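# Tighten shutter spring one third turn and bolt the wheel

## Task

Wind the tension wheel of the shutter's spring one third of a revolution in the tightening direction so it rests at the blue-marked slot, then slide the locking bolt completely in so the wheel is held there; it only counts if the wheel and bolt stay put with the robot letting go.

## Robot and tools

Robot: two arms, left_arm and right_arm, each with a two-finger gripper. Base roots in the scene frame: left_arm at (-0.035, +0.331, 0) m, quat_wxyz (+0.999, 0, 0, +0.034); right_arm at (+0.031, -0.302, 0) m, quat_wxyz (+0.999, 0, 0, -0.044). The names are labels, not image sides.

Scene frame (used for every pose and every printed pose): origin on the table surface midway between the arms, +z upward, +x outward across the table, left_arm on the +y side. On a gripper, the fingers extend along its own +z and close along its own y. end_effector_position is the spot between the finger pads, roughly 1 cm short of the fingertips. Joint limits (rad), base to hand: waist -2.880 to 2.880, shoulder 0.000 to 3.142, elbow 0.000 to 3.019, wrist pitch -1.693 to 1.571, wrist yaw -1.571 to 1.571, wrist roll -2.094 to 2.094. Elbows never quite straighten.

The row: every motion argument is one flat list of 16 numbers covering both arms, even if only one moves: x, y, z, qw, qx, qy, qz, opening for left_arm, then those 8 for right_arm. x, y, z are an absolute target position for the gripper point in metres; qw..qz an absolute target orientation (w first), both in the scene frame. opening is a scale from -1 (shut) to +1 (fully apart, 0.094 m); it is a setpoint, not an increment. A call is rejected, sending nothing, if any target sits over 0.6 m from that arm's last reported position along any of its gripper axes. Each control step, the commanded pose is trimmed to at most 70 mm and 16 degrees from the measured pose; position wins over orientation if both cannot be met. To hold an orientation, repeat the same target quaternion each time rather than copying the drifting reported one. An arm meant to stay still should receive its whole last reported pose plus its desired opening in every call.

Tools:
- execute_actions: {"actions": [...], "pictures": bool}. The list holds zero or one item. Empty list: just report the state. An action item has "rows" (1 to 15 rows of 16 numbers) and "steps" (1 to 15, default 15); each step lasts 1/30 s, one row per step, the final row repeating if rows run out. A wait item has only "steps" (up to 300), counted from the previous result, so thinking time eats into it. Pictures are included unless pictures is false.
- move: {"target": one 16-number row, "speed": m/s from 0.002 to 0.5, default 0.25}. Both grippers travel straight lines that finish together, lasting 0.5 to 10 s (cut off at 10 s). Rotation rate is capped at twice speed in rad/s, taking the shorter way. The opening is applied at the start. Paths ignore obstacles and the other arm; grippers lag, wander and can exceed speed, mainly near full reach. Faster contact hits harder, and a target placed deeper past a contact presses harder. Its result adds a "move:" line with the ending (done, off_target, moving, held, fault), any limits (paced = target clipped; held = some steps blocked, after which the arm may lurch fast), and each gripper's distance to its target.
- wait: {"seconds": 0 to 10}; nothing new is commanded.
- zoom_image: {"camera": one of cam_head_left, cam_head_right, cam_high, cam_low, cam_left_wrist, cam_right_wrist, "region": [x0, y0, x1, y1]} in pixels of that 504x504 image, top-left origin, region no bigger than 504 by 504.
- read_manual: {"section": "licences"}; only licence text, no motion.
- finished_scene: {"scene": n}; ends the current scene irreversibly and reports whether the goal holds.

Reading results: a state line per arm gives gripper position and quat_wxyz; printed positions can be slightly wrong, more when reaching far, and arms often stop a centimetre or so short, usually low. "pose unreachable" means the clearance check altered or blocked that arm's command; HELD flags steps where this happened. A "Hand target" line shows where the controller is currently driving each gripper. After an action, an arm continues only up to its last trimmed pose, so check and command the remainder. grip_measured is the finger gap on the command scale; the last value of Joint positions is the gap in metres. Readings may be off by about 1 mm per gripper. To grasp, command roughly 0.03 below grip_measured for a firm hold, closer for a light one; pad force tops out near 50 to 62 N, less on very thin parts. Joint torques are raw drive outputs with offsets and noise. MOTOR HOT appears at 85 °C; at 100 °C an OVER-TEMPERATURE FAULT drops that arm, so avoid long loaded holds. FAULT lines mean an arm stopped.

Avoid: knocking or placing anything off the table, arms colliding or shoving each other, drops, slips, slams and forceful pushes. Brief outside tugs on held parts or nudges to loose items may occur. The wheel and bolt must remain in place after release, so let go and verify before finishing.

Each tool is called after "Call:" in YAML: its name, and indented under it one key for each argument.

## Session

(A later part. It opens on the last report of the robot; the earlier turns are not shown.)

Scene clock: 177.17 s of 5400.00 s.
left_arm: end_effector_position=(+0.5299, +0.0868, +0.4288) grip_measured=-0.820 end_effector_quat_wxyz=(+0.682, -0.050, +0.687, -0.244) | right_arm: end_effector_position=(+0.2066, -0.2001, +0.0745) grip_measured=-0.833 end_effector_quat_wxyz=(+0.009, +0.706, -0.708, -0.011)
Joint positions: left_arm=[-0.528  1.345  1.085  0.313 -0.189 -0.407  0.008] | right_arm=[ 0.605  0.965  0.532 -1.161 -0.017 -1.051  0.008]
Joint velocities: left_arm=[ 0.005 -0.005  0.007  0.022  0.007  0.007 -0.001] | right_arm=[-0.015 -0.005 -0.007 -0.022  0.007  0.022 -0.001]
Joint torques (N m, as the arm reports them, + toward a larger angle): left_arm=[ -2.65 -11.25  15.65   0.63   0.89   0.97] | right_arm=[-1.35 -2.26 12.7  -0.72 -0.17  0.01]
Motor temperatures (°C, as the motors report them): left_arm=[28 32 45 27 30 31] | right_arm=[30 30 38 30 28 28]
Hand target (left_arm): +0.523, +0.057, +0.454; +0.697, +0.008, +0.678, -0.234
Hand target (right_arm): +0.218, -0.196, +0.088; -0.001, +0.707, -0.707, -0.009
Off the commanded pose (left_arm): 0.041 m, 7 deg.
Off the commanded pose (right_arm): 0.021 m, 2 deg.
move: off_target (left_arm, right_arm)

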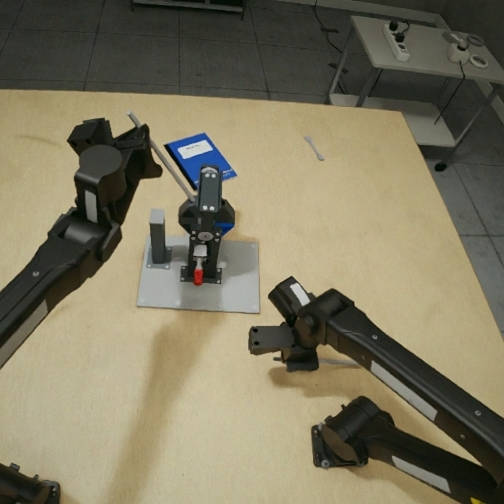

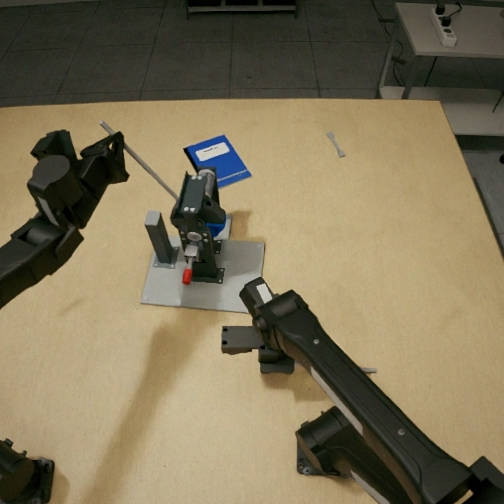

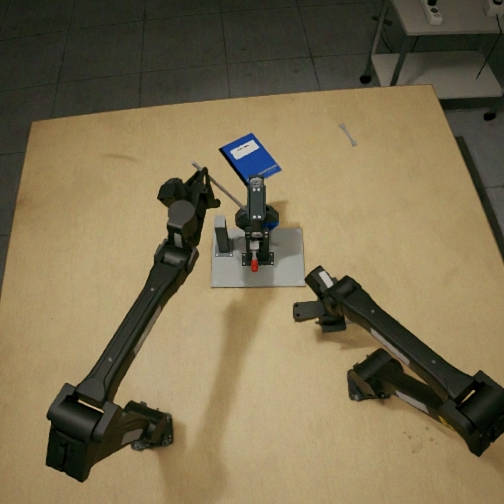

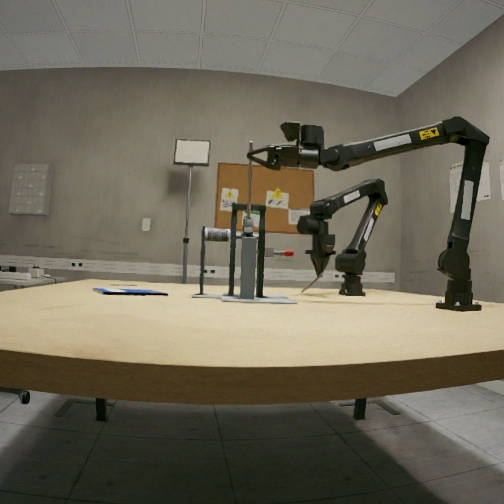

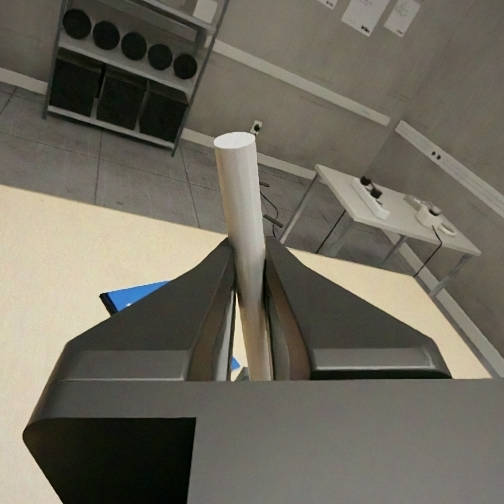

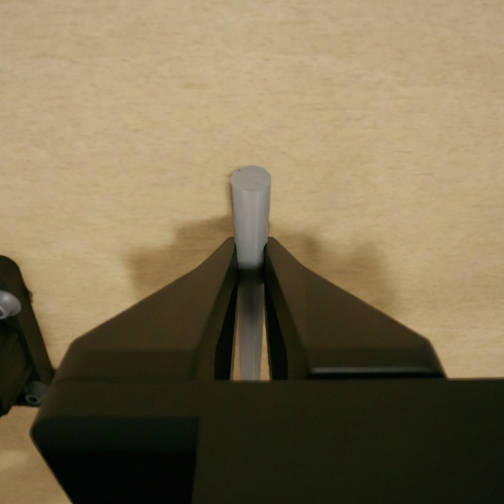

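Call:
move:
  target: [0.526,0.055,0.455,0.696,0.011,0.68,-0.232,-1,0.26,-0.2,0.004,0,-0.707,0.707,0,-1]
  speed: 0.12

Call:
execute_actions:
  actions:
    - {"rows":[[0.526,0.055,0.455,0.696,0.011,0.68,-0.232,-1,0.26,-0.2,0.01,0,-0.707,0.707,0,-0.4]],"steps":8}
  pictures: false

Call:
move:
  target: [0.526,0.055,0.455,0.696,0.011,0.68,-0.232,-1,0.26,-0.3,0.008,0,-0.707,0.707,0,-0.4]
  speed: 0.12

Scene clock: 182.27 s of 5400.00 s.
left_arm: end_effector_position=(+0.5299, +0.0867, +0.4290) grip_measured=-0.820 end_effector_quat_wxyz=(+0.682, -0.050, +0.687, -0.245) | right_arm: end_effector_position=(+0.2501, -0.2010, +0.0038) grip_measured=-0.833 end_effector_quat_wxyz=(+0.011, +0.704, -0.710, -0.005)
Joint positions: left_arm=[-0.528  1.345  1.085  0.312 -0.189 -0.408  0.008] | right_arm=[ 0.523  1.257  0.5   -0.839 -0.002 -1.127  0.008]
Joint velocities: left_arm=[ 0.005 -0.005 -0.002 -0.007  0.007 -0.037 -0.   ] | right_arm=[-0.005 -0.015  0.017 -0.012  0.007  0.022 -0.001]
Joint torques (N m, as the arm reports them, + toward a larger angle): left_arm=[ -2.62 -11.18  15.6    0.67   0.92   0.97] | right_arm=[-1.39 -4.87  7.47  0.86 -0.14 -0.05]
Motor temperatures (°C, as the motors report them): left_arm=[28 32 46 27 30 31] | right_arm=[30 30 40 30 28 28]
Hand target (left_arm): +0.523, +0.057, +0.455; +0.697, +0.008, +0.677, -0.234
Hand target (right_arm): +0.258, -0.201, +0.004; -0.000, +0.707, -0.707, -0.001
Off the commanded pose (left_arm): 0.041 m, 7 deg.
Off the commanded pose (right_arm): 0.010 m, 1 deg.
After step 90, 1.00 s passed at rest.
move: off_target (left_arm)

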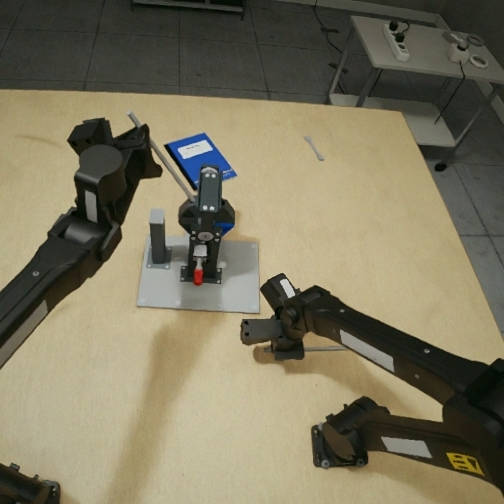

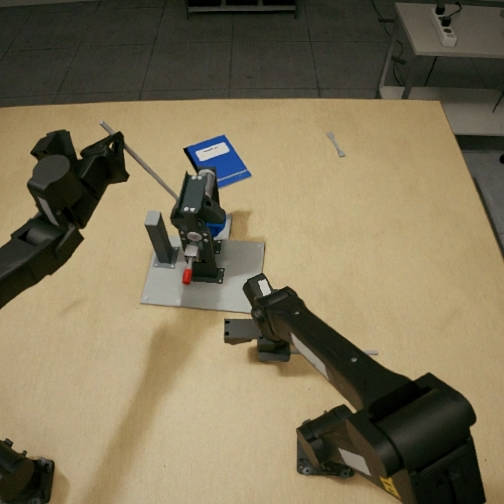

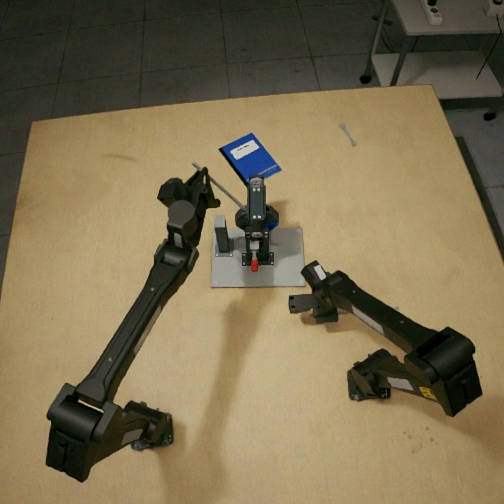

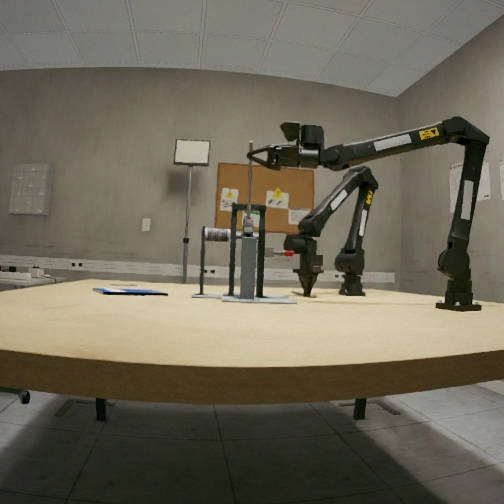

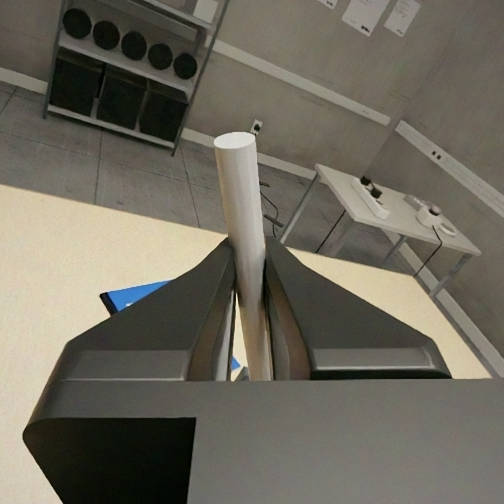

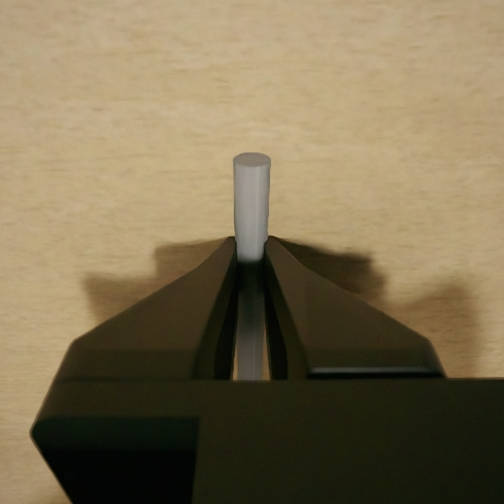

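Scene clock: 182.53 s of 5400.00 s.
left_arm: end_effector_position=(+0.5299, +0.0867, +0.4290) grip_measured=-0.820 end_effector_quat_wxyz=(+0.682, -0.050, +0.687, -0.245) | right_arm: end_effector_position=(+0.2501, -0.2010, +0.0039) grip_measured=-0.403 end_effector_quat_wxyz=(+0.011, +0.706, -0.708, -0.005)
Joint positions: left_arm=[-0.528  1.345  1.085  0.312 -0.189 -0.408  0.008] | right_arm=[ 0.523  1.256  0.5   -0.839 -0.002 -1.134  0.028]
Joint velocities: left_arm=[-0.005  0.015  0.002  0.012  0.022  0.022 -0.   ] | right_arm=[-0.015 -0.005  0.007 -0.007 -0.066  0.007  0.   ]
Joint torques (N m, as the arm reports them, + toward a larger angle): left_arm=[ -2.66 -11.21  15.6    0.68   0.89   0.97] | right_arm=[-1.42 -5.47  8.69  0.01 -0.06  0.03]
Motor temperatures (°C, as the motors report them): left_arm=[28 32 46 27 30 31] | right_arm=[30 30 40 30 28 28]
Hand target (left_arm): +0.523, +0.057, +0.454; +0.697, +0.008, +0.678, -0.234
Hand target (right_arm): +0.260, -0.200, +0.010; +0.000, +0.707, -0.707, +0.000
Off the commanded pose (left_arm): 0.041 m, 7 deg.
Off the commanded pose (right_arm): 0.012 m, 1 deg.
Steps of this call (steps 1 to 8: all 8 steps of this action). Readings (end_effector_position):
1: left_arm (+0.5299, +0.0867, +0.4290) | right_arm (+0.2501, -0.2010, +0.0039)
2: left_arm (+0.5299, +0.0867, +0.4290) | right_arm (+0.2501, -0.2010, +0.0039)
4: left_arm (+0.5299, +0.0867, +0.4290) | right_arm (+0.2501, -0.2010, +0.0039)
8: the state above

Scene clock: 184.17 s of 5400.00 s.
left_arm: end_effector_position=(+0.5299, +0.0867, +0.4288) grip_measured=-0.820 end_effector_quat_wxyz=(+0.682, -0.050, +0.687, -0.244) | right_arm: end_effector_position=(+0.2598, -0.2950, +0.0062) grip_measured=-0.403 end_effector_quat_wxyz=(-0.003, +0.705, -0.709, -0.004)
Joint positions: left_arm=[-0.528  1.345  1.085  0.311 -0.189 -0.408  0.008] | right_arm=[ 0.116  1.192  0.459 -0.839 -0.009 -1.537  0.028]
Joint velocities: left_arm=[-0.005 -0.005 -0.002 -0.017 -0.022 -0.007 -0.   ] | right_arm=[-0.015 -0.005 -0.012  0.027  0.007 -0.066 -0.001]
Joint torques (N m, as the arm reports them, + toward a larger angle): left_arm=[ -2.68 -11.23  15.58   0.72   0.89   0.98] | right_arm=[-1.12 -4.77  7.44 -0.44 -0.29  0.01]
Motor temperatures (°C, as the motors report them): left_arm=[28 32 46 27 30 31] | right_arm=[30 30 40 30 28 28]
Hand target (left_arm): +0.523, +0.056, +0.454; +0.697, +0.008, +0.678, -0.234
Hand target (right_arm): +0.259, -0.296, +0.008; -0.004, +0.707, -0.707, -0.005
Off the commanded pose (left_arm): 0.041 m, 7 deg.
Off the commanded pose (right_arm): 0.005 m, 1 deg.
move: off_target (left_arm)

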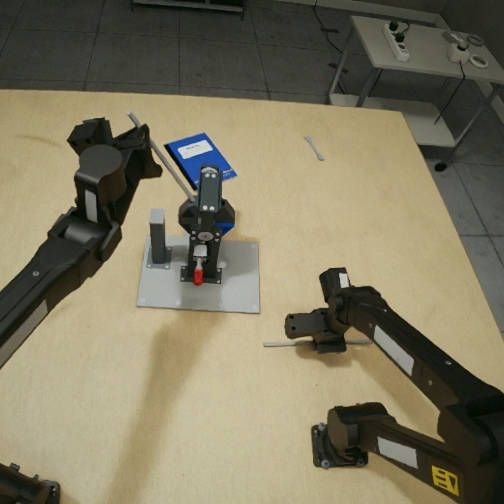

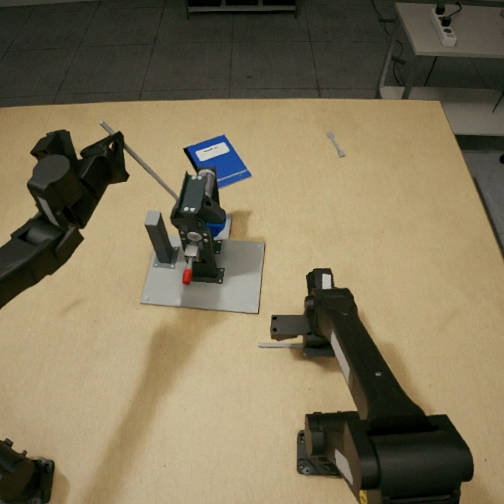

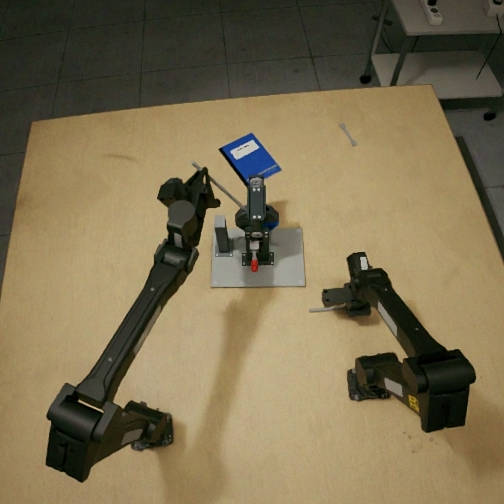

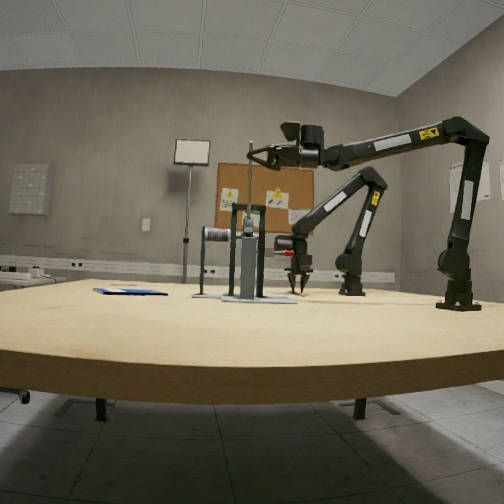

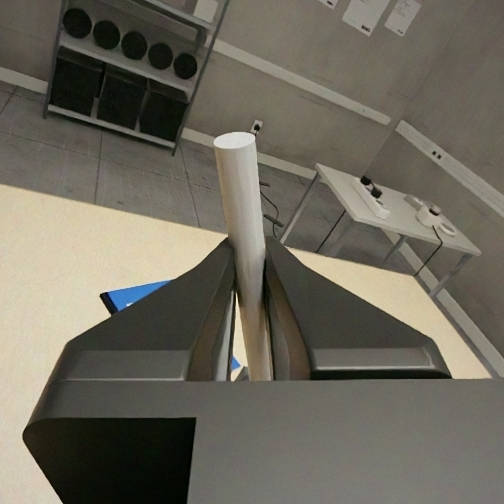

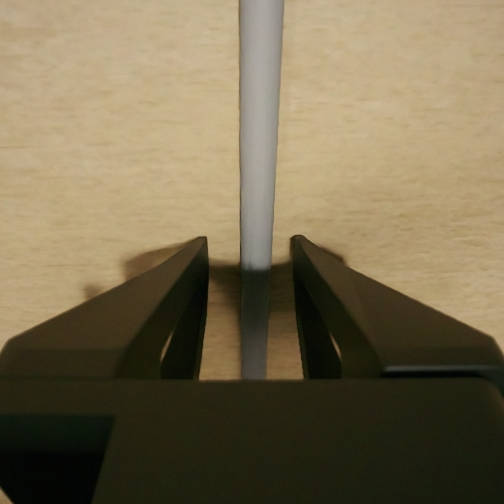

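Call:
execute_actions:
  actions:
    - {"rows":[[0.526,0.055,0.455,0.696,0.011,0.68,-0.232,-1,0.26,-0.297,0.0,0,-0.707,0.707,0,-0.5],[0.526,0.055,0.455,0.696,0.011,0.68,-0.232,-1,0.26,-0.297,0.0,0,-0.707,0.707,0,-0.6],[0.526,0.055,0.455,0.696,0.011,0.68,-0.232,-1,0.26,-0.297,0.0,0,-0.707,0.707,0,-0.6],[0.526,0.055,0.455,0.696,0.011,0.68,-0.232,-1,0.26,-0.297,0.0,0,-0.707,0.707,0,-0.6],[0.526,0.055,0.455,0.696,0.011,0.68,-0.232,-1,0.26,-0.297,0.0,0,-0.707,0.707,0,-1]]}
  pictures: false

Call:
move:
  target: [0.526,0.055,0.455,0.696,0.011,0.68,-0.232,-1,0.45,-0.32,0.38,0.5,-0.5,0.5,-0.5,-1]
  speed: 0.35

Call:
move:
  target: [0.526,0.055,0.455,0.696,0.011,0.68,-0.232,-1,0.505,-0.15,0.435,0.691,0.224,0.671,0.154,-1]
  speed: 0.4

Scene clock: 190.20 s of 5400.00 s.
left_arm: end_effector_position=(+0.5299, +0.0867, +0.4288) grip_measured=-0.820 end_effector_quat_wxyz=(+0.682, -0.050, +0.687, -0.244) | right_arm: end_effector_position=(+0.2592, -0.2959, +0.0037) grip_measured=-0.833 end_effector_quat_wxyz=(-0.001, +0.706, -0.708, -0.001)
Joint positions: left_arm=[-0.528  1.345  1.085  0.311 -0.189 -0.408  0.008] | right_arm=[ 0.116  1.197  0.454 -0.828 -0.004 -1.54   0.008]
Joint velocities: left_arm=[-0.015 -0.005  0.002 -0.002 -0.007 -0.007 -0.   ] | right_arm=[-0.015 -0.005  0.002 -0.012 -0.007 -0.007 -0.001]
Joint torques (N m, as the arm reports them, + toward a larger angle): left_arm=[ -2.66 -11.21  15.59   0.7    0.88   0.97] | right_arm=[-0.45 -3.06  6.87  0.59  0.    0.06]
Motor temperatures (°C, as the motors report them): left_arm=[28 32 46 27 30 32] | right_arm=[30 30 39 30 28 28]
Hand target (left_arm): +0.523, +0.057, +0.454; +0.697, +0.008, +0.678, -0.234
Hand target (right_arm): +0.260, -0.297, +0.000; +0.000, +0.707, -0.707, -0.000
Off the commanded pose (left_arm): 0.041 m, 7 deg.
Off the commanded pose (right_arm): 0.004 m, 0 deg.
Steps of this call (steps 1 to 90: nothing new was sent; then 2.53 s passed at rest; steps 91 to 105: all 15 steps of this action). Readings (end_effector_position):
91: left_arm (+0.5299, +0.0867, +0.4288) | right_arm (+0.2598, -0.2952, +0.0058)
92: left_arm (+0.5299, +0.0867, +0.4288) | right_arm (+0.2600, -0.2956, +0.0053)
94: left_arm (+0.5299, +0.0867, +0.4288) | right_arm (+0.2592, -0.2958, +0.0040)
98: left_arm (+0.5299, +0.0867, +0.4288) | right_arm (+0.2592, -0.2959, +0.0037)
105: the state above

Scene clock: 193.17 s of 5400.00 s.
left_arm: end_effector_position=(+0.5299, +0.0867, +0.4288) grip_measured=-0.820 end_effector_quat_wxyz=(+0.682, -0.050, +0.687, -0.244) | right_arm: end_effector_position=(+0.4517, -0.3155, +0.3220) grip_measured=-0.833 end_effector_quat_wxyz=(-0.471, +0.526, -0.524, +0.476)
Joint positions: left_arm=[-0.528  1.345  1.085  0.311 -0.189 -0.408  0.008] | right_arm=[ 0.04   0.804  0.531  0.17  -0.046 -1.583  0.008]
Joint velocities: left_arm=[-0.015 -0.015  0.007  0.002  0.022 -0.037 -0.001] | right_arm=[-0.005 -0.005  0.012 -0.012  0.022  0.051  0.   ]
Joint torques (N m, as the arm reports them, + toward a larger angle): left_arm=[ -2.64 -11.21  15.59   0.7    0.89   0.98] | right_arm=[-1.51 -2.08 16.7   3.15 -0.21  0.17]
Motor temperatures (°C, as the motors report them): left_arm=[28 32 46 27 30 32] | right_arm=[30 30 41 30 28 28]
Hand target (left_arm): +0.523, +0.056, +0.454; +0.697, +0.008, +0.678, -0.234
Hand target (right_arm): +0.458, -0.320, +0.371; -0.494, +0.501, -0.499, +0.506
Off the commanded pose (left_arm): 0.041 m, 7 deg.
Off the commanded pose (right_arm): 0.058 m, 6 deg.
move: off_target (left_arm, right_arm)

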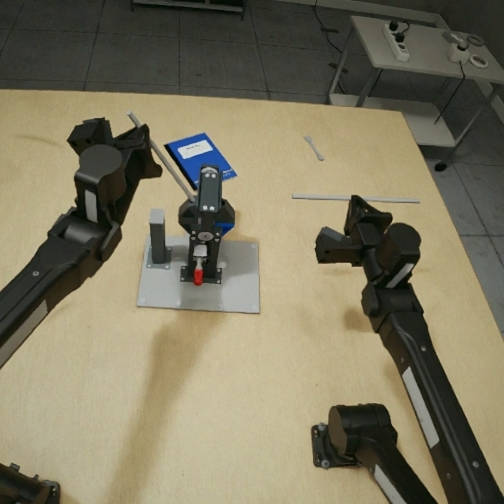

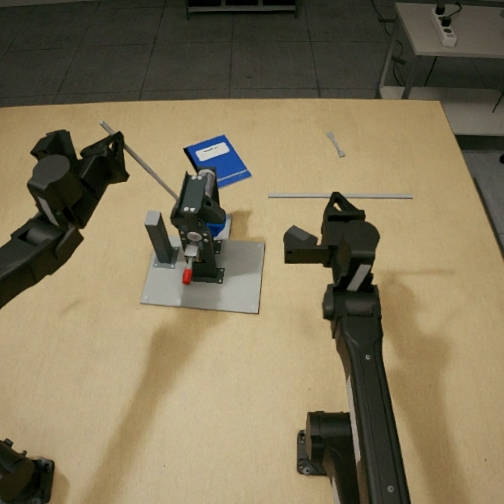

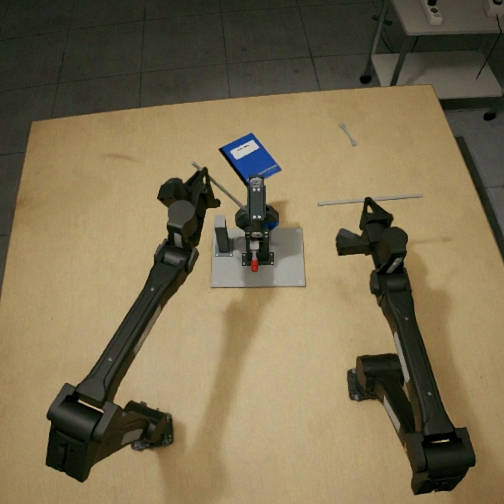

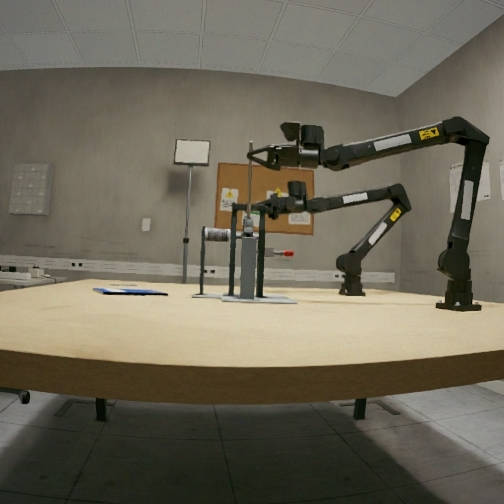

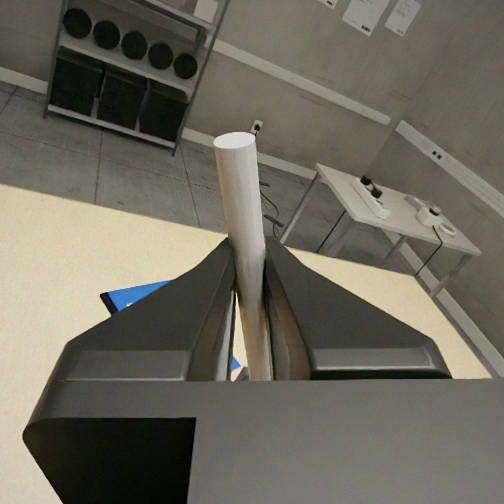

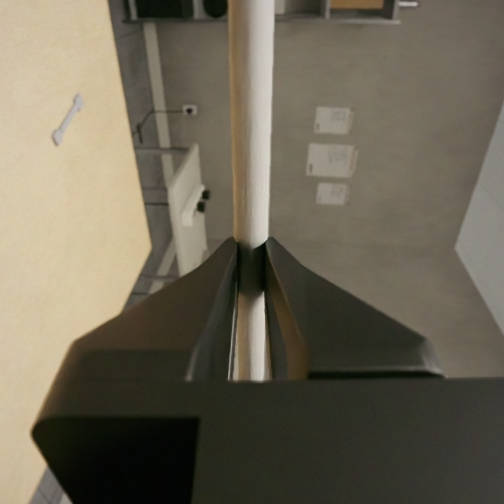

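Scene clock: 196.50 s of 5400.00 s.
left_arm: end_effector_position=(+0.5300, +0.0868, +0.4288) grip_measured=-0.820 end_effector_quat_wxyz=(+0.682, -0.050, +0.687, -0.244) | right_arm: end_effector_position=(+0.5028, -0.1563, +0.3959) grip_measured=-0.834 end_effector_quat_wxyz=(+0.679, +0.208, +0.693, +0.124)
Joint positions: left_arm=[-0.528  1.345  1.085  0.311 -0.189 -0.408  0.008] | right_arm=[0.591 1.063 0.835 0.17  0.613 0.505 0.008]
Joint velocities: left_arm=[-0.005 -0.005 -0.012  0.037  0.051 -0.037 -0.001] | right_arm=[-0.005 -0.005 -0.002 -0.002 -0.081  0.037 -0.001]
Joint torques (N m, as the arm reports them, + toward a larger angle): left_arm=[ -2.6  -11.25  15.6    0.7    0.89   0.98] | right_arm=[ 0.68 -6.09 16.82  1.33  0.13  0.15]
Motor temperatures (°C, as the motors report them): left_arm=[28 32 46 27 30 32] | right_arm=[30 30 43 30 28 28]
Hand target (left_arm): +0.523, +0.057, +0.455; +0.697, +0.008, +0.678, -0.234
Hand target (right_arm): +0.506, -0.149, +0.434; +0.694, +0.217, +0.671, +0.148
Off the commanded pose (left_arm): 0.041 m, 7 deg.
Off the commanded pose (right_arm): 0.040 m, 5 deg.
move: off_target (left_arm, right_arm)

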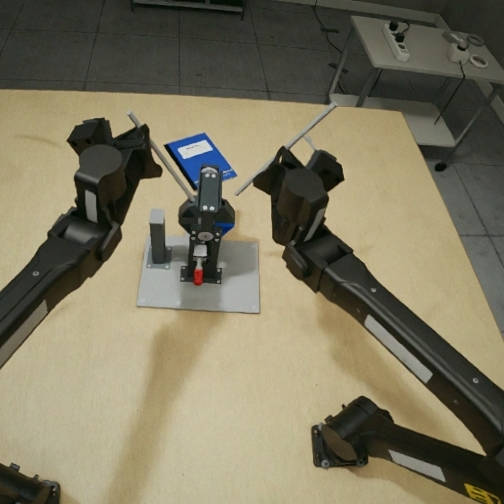

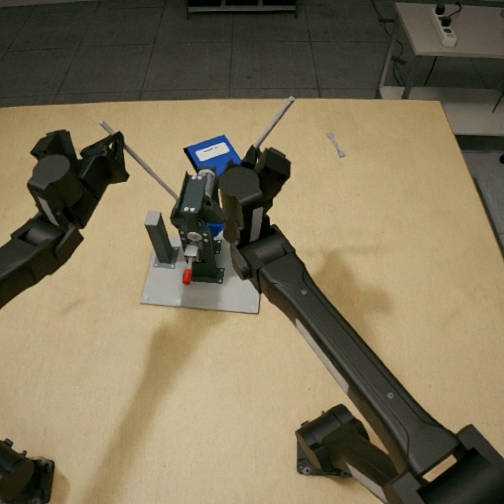

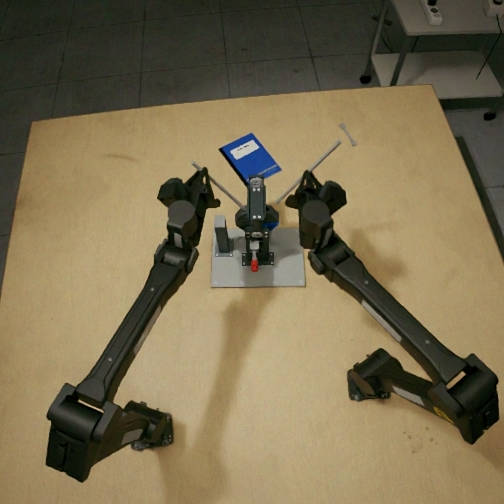

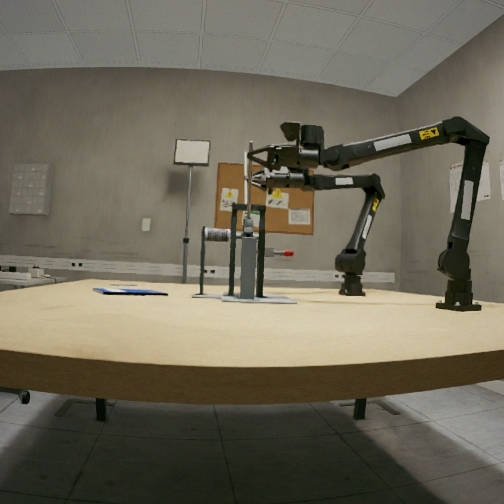

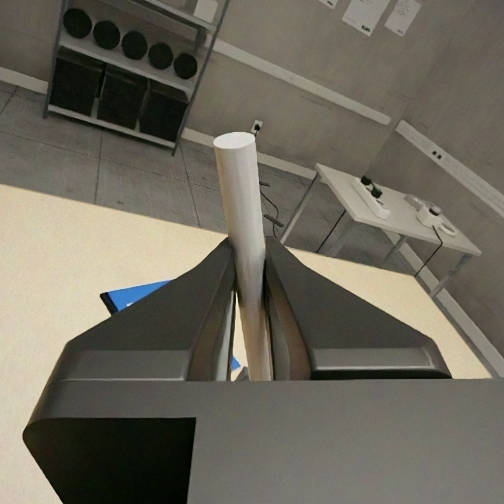

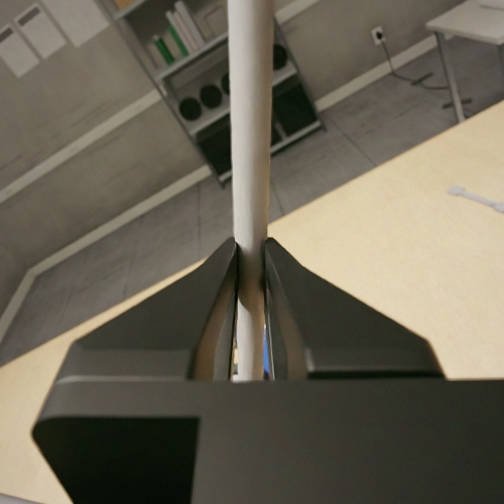

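Call:
move:
  target: [0.526,0.055,0.455,0.696,0.011,0.68,-0.232,-1,0.503,-0.128,0.425,0.688,0.24,0.662,0.175,-1]
  speed: 0.06

Call:
zoom_image:
  camera: "cam_head_left"
  region: [170,140,290,260]

Call:
zoom_image:
  camera: "cam_low"
  region: [190,130,310,250]

Call:
zoom_image:
  camera: "cam_high"
  region: [220,150,320,250]

Scene clock: 200.63 s of 5400.00 s.
left_arm: end_effector_position=(+0.5300, +0.0867, +0.4288) grip_measured=-0.820 end_effector_quat_wxyz=(+0.682, -0.050, +0.688, -0.244) | right_arm: end_effector_position=(+0.4981, -0.1366, +0.3824) grip_measured=-0.834 end_effector_quat_wxyz=(+0.669, +0.227, +0.694, +0.142)
Joint positions: left_arm=[-0.528  1.345  1.086  0.31  -0.189 -0.408  0.008] | right_arm=[0.646 1.086 0.829 0.175 0.663 0.576 0.008]
Joint velocities: left_arm=[-0.015 -0.005  0.012 -0.002 -0.037  0.022 -0.   ] | right_arm=[ 0.005 -0.005  0.017  0.007  0.037 -0.007 -0.001]
Joint torques (N m, as the arm reports them, + toward a larger angle): left_arm=[ -2.7  -11.21  15.57   0.72   0.89   0.96] | right_arm=[ 0.63 -6.39 16.18  2.68  0.12  0.15]
Motor temperatures (°C, as the motors report them): left_arm=[28 32 46 27 31 32] | right_arm=[30 30 46 30 28 28]
Hand target (left_arm): +0.523, +0.056, +0.455; +0.697, +0.008, +0.678, -0.234
Hand target (right_arm): +0.501, -0.129, +0.424; +0.688, +0.239, +0.662, +0.175
Off the commanded pose (left_arm): 0.041 m, 7 deg.
Off the commanded pose (right_arm): 0.044 m, 6 deg.
move: off_target (left_arm, right_arm)

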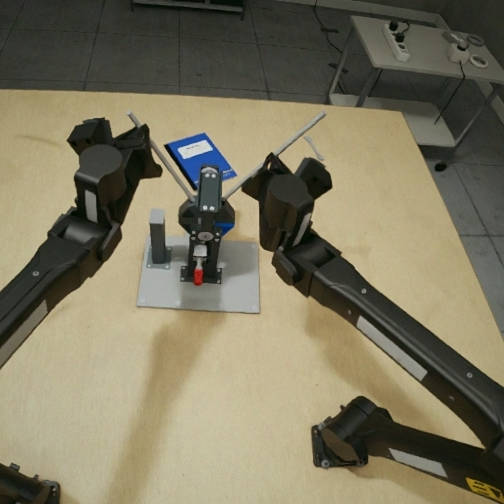

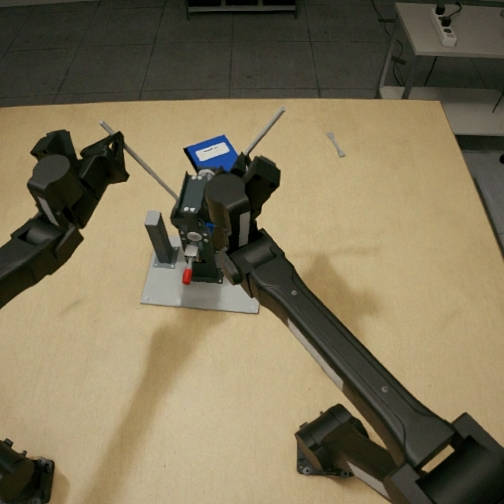

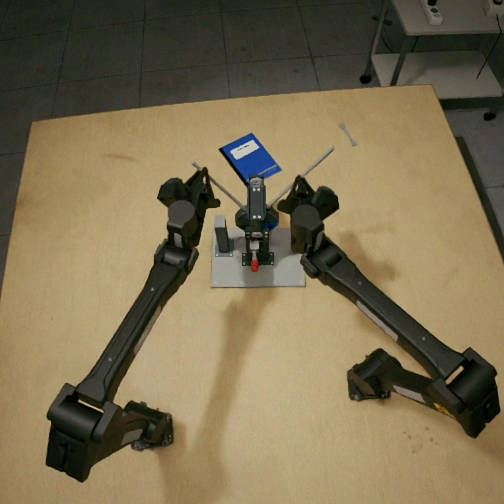

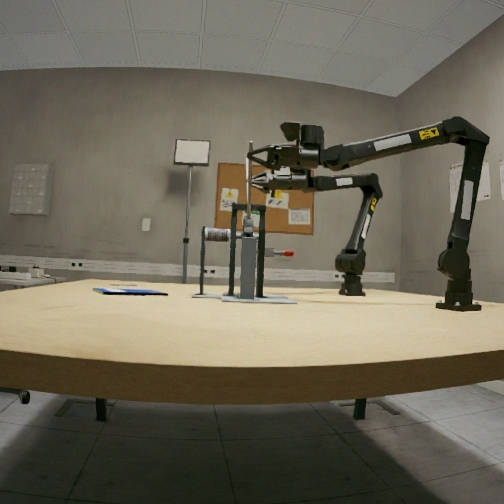

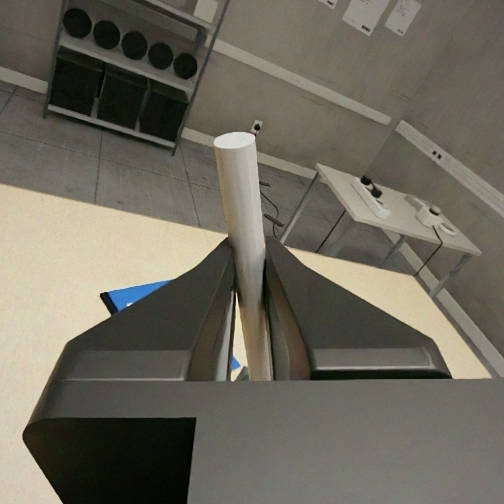

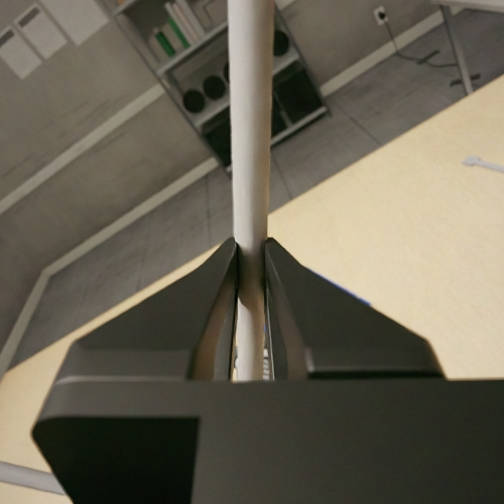

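Region (170, 140, 290, 260) of cam_head_left's 504x504 image, scaled by 4.200, with more detail than that image has.

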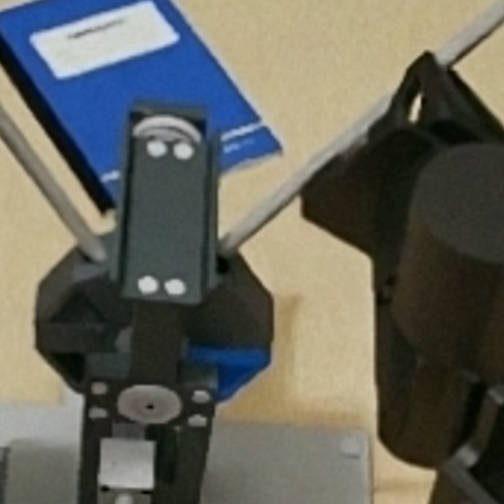

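Region (190, 130, 310, 250) of cam_low's 504x504 image, scaled by 4.200, with more detail than that image has.

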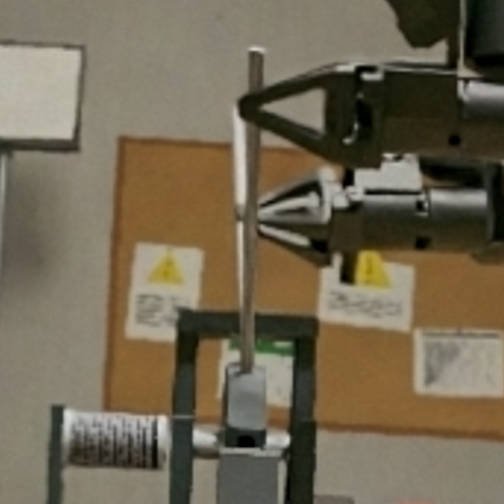

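Region (220, 150, 320, 250) of cam_high's 504x504 image, scaled by 5.040, with more detail than that image has.

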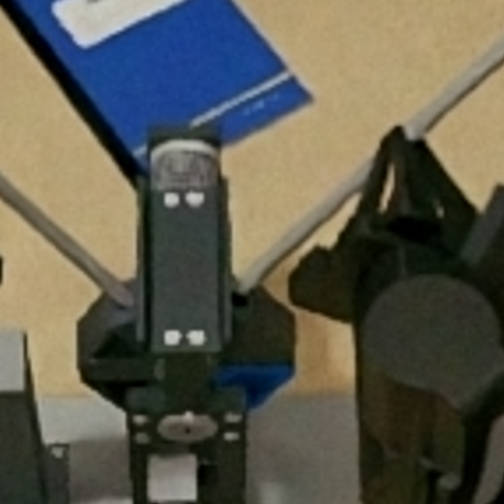

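Call:
move:
  target: [0.526,0.055,0.455,0.696,0.011,0.68,-0.232,-1,0.502,-0.138,0.395,0.685,0.235,0.67,0.165,-1]
  speed: 0.03

Call:
zoom_image:
  camera: "cam_head_left"
  region: [170,140,290,260]

Scene clock: 204.83 s of 5400.00 s.
left_arm: end_effector_position=(+0.5300, +0.0868, +0.4288) grip_measured=-0.820 end_effector_quat_wxyz=(+0.682, -0.051, +0.688, -0.244) | right_arm: end_effector_position=(+0.4987, -0.1346, +0.3813) grip_measured=-0.834 end_effector_quat_wxyz=(+0.674, +0.227, +0.686, +0.153)
Joint positions: left_arm=[-0.528  1.345  1.086  0.31  -0.189 -0.408  0.008] | right_arm=[0.646 1.092 0.815 0.222 0.653 0.576 0.008]
Joint velocities: left_arm=[-0.005 -0.015 -0.002 -0.002 -0.051 -0.081  0.   ] | right_arm=[-0.005 -0.015 -0.017 -0.002  0.007 -0.081 -0.001]
Joint torques (N m, as the arm reports them, + toward a larger angle): left_arm=[ -2.63 -11.19  15.57   0.74   0.89   0.98] | right_arm=[-1.32 -6.44 11.79  2.74 -0.18  0.08]
Motor temperatures (°C, as the motors report them): left_arm=[28 32 46 27 31 32] | right_arm=[30 30 46 30 28 28]
Hand target (left_arm): +0.523, +0.057, +0.454; +0.697, +0.008, +0.678, -0.234
Hand target (right_arm): +0.502, -0.138, +0.395; +0.685, +0.235, +0.670, +0.165
Off the commanded pose (left_arm): 0.041 m, 7 deg.
Off the commanded pose (right_arm): 0.014 m, 3 deg.
move: off_target (left_arm, right_arm)

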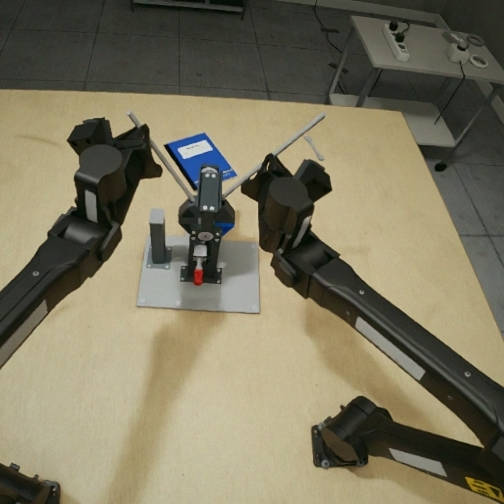

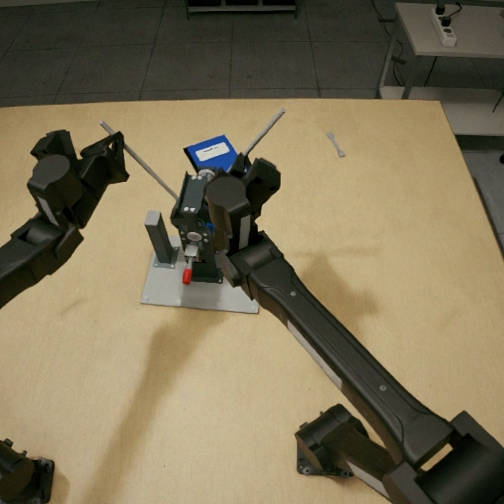

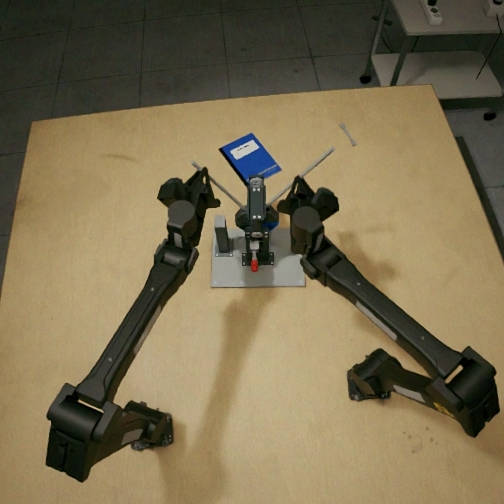

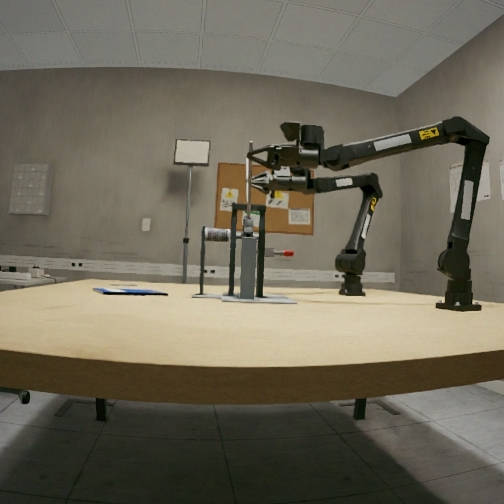

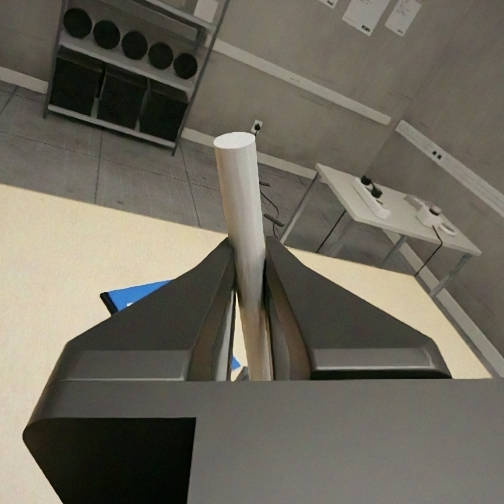

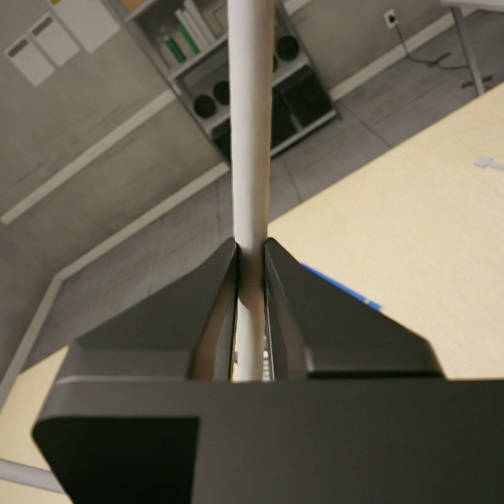

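Region (170, 140, 290, 260) of cam_head_left's 504x504 image, scaled by 4.200, with more detail than that image has.

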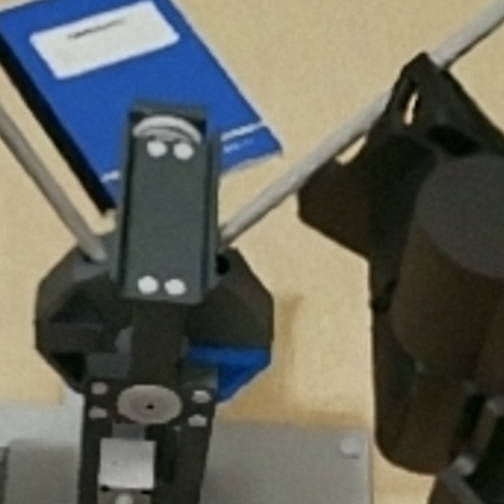

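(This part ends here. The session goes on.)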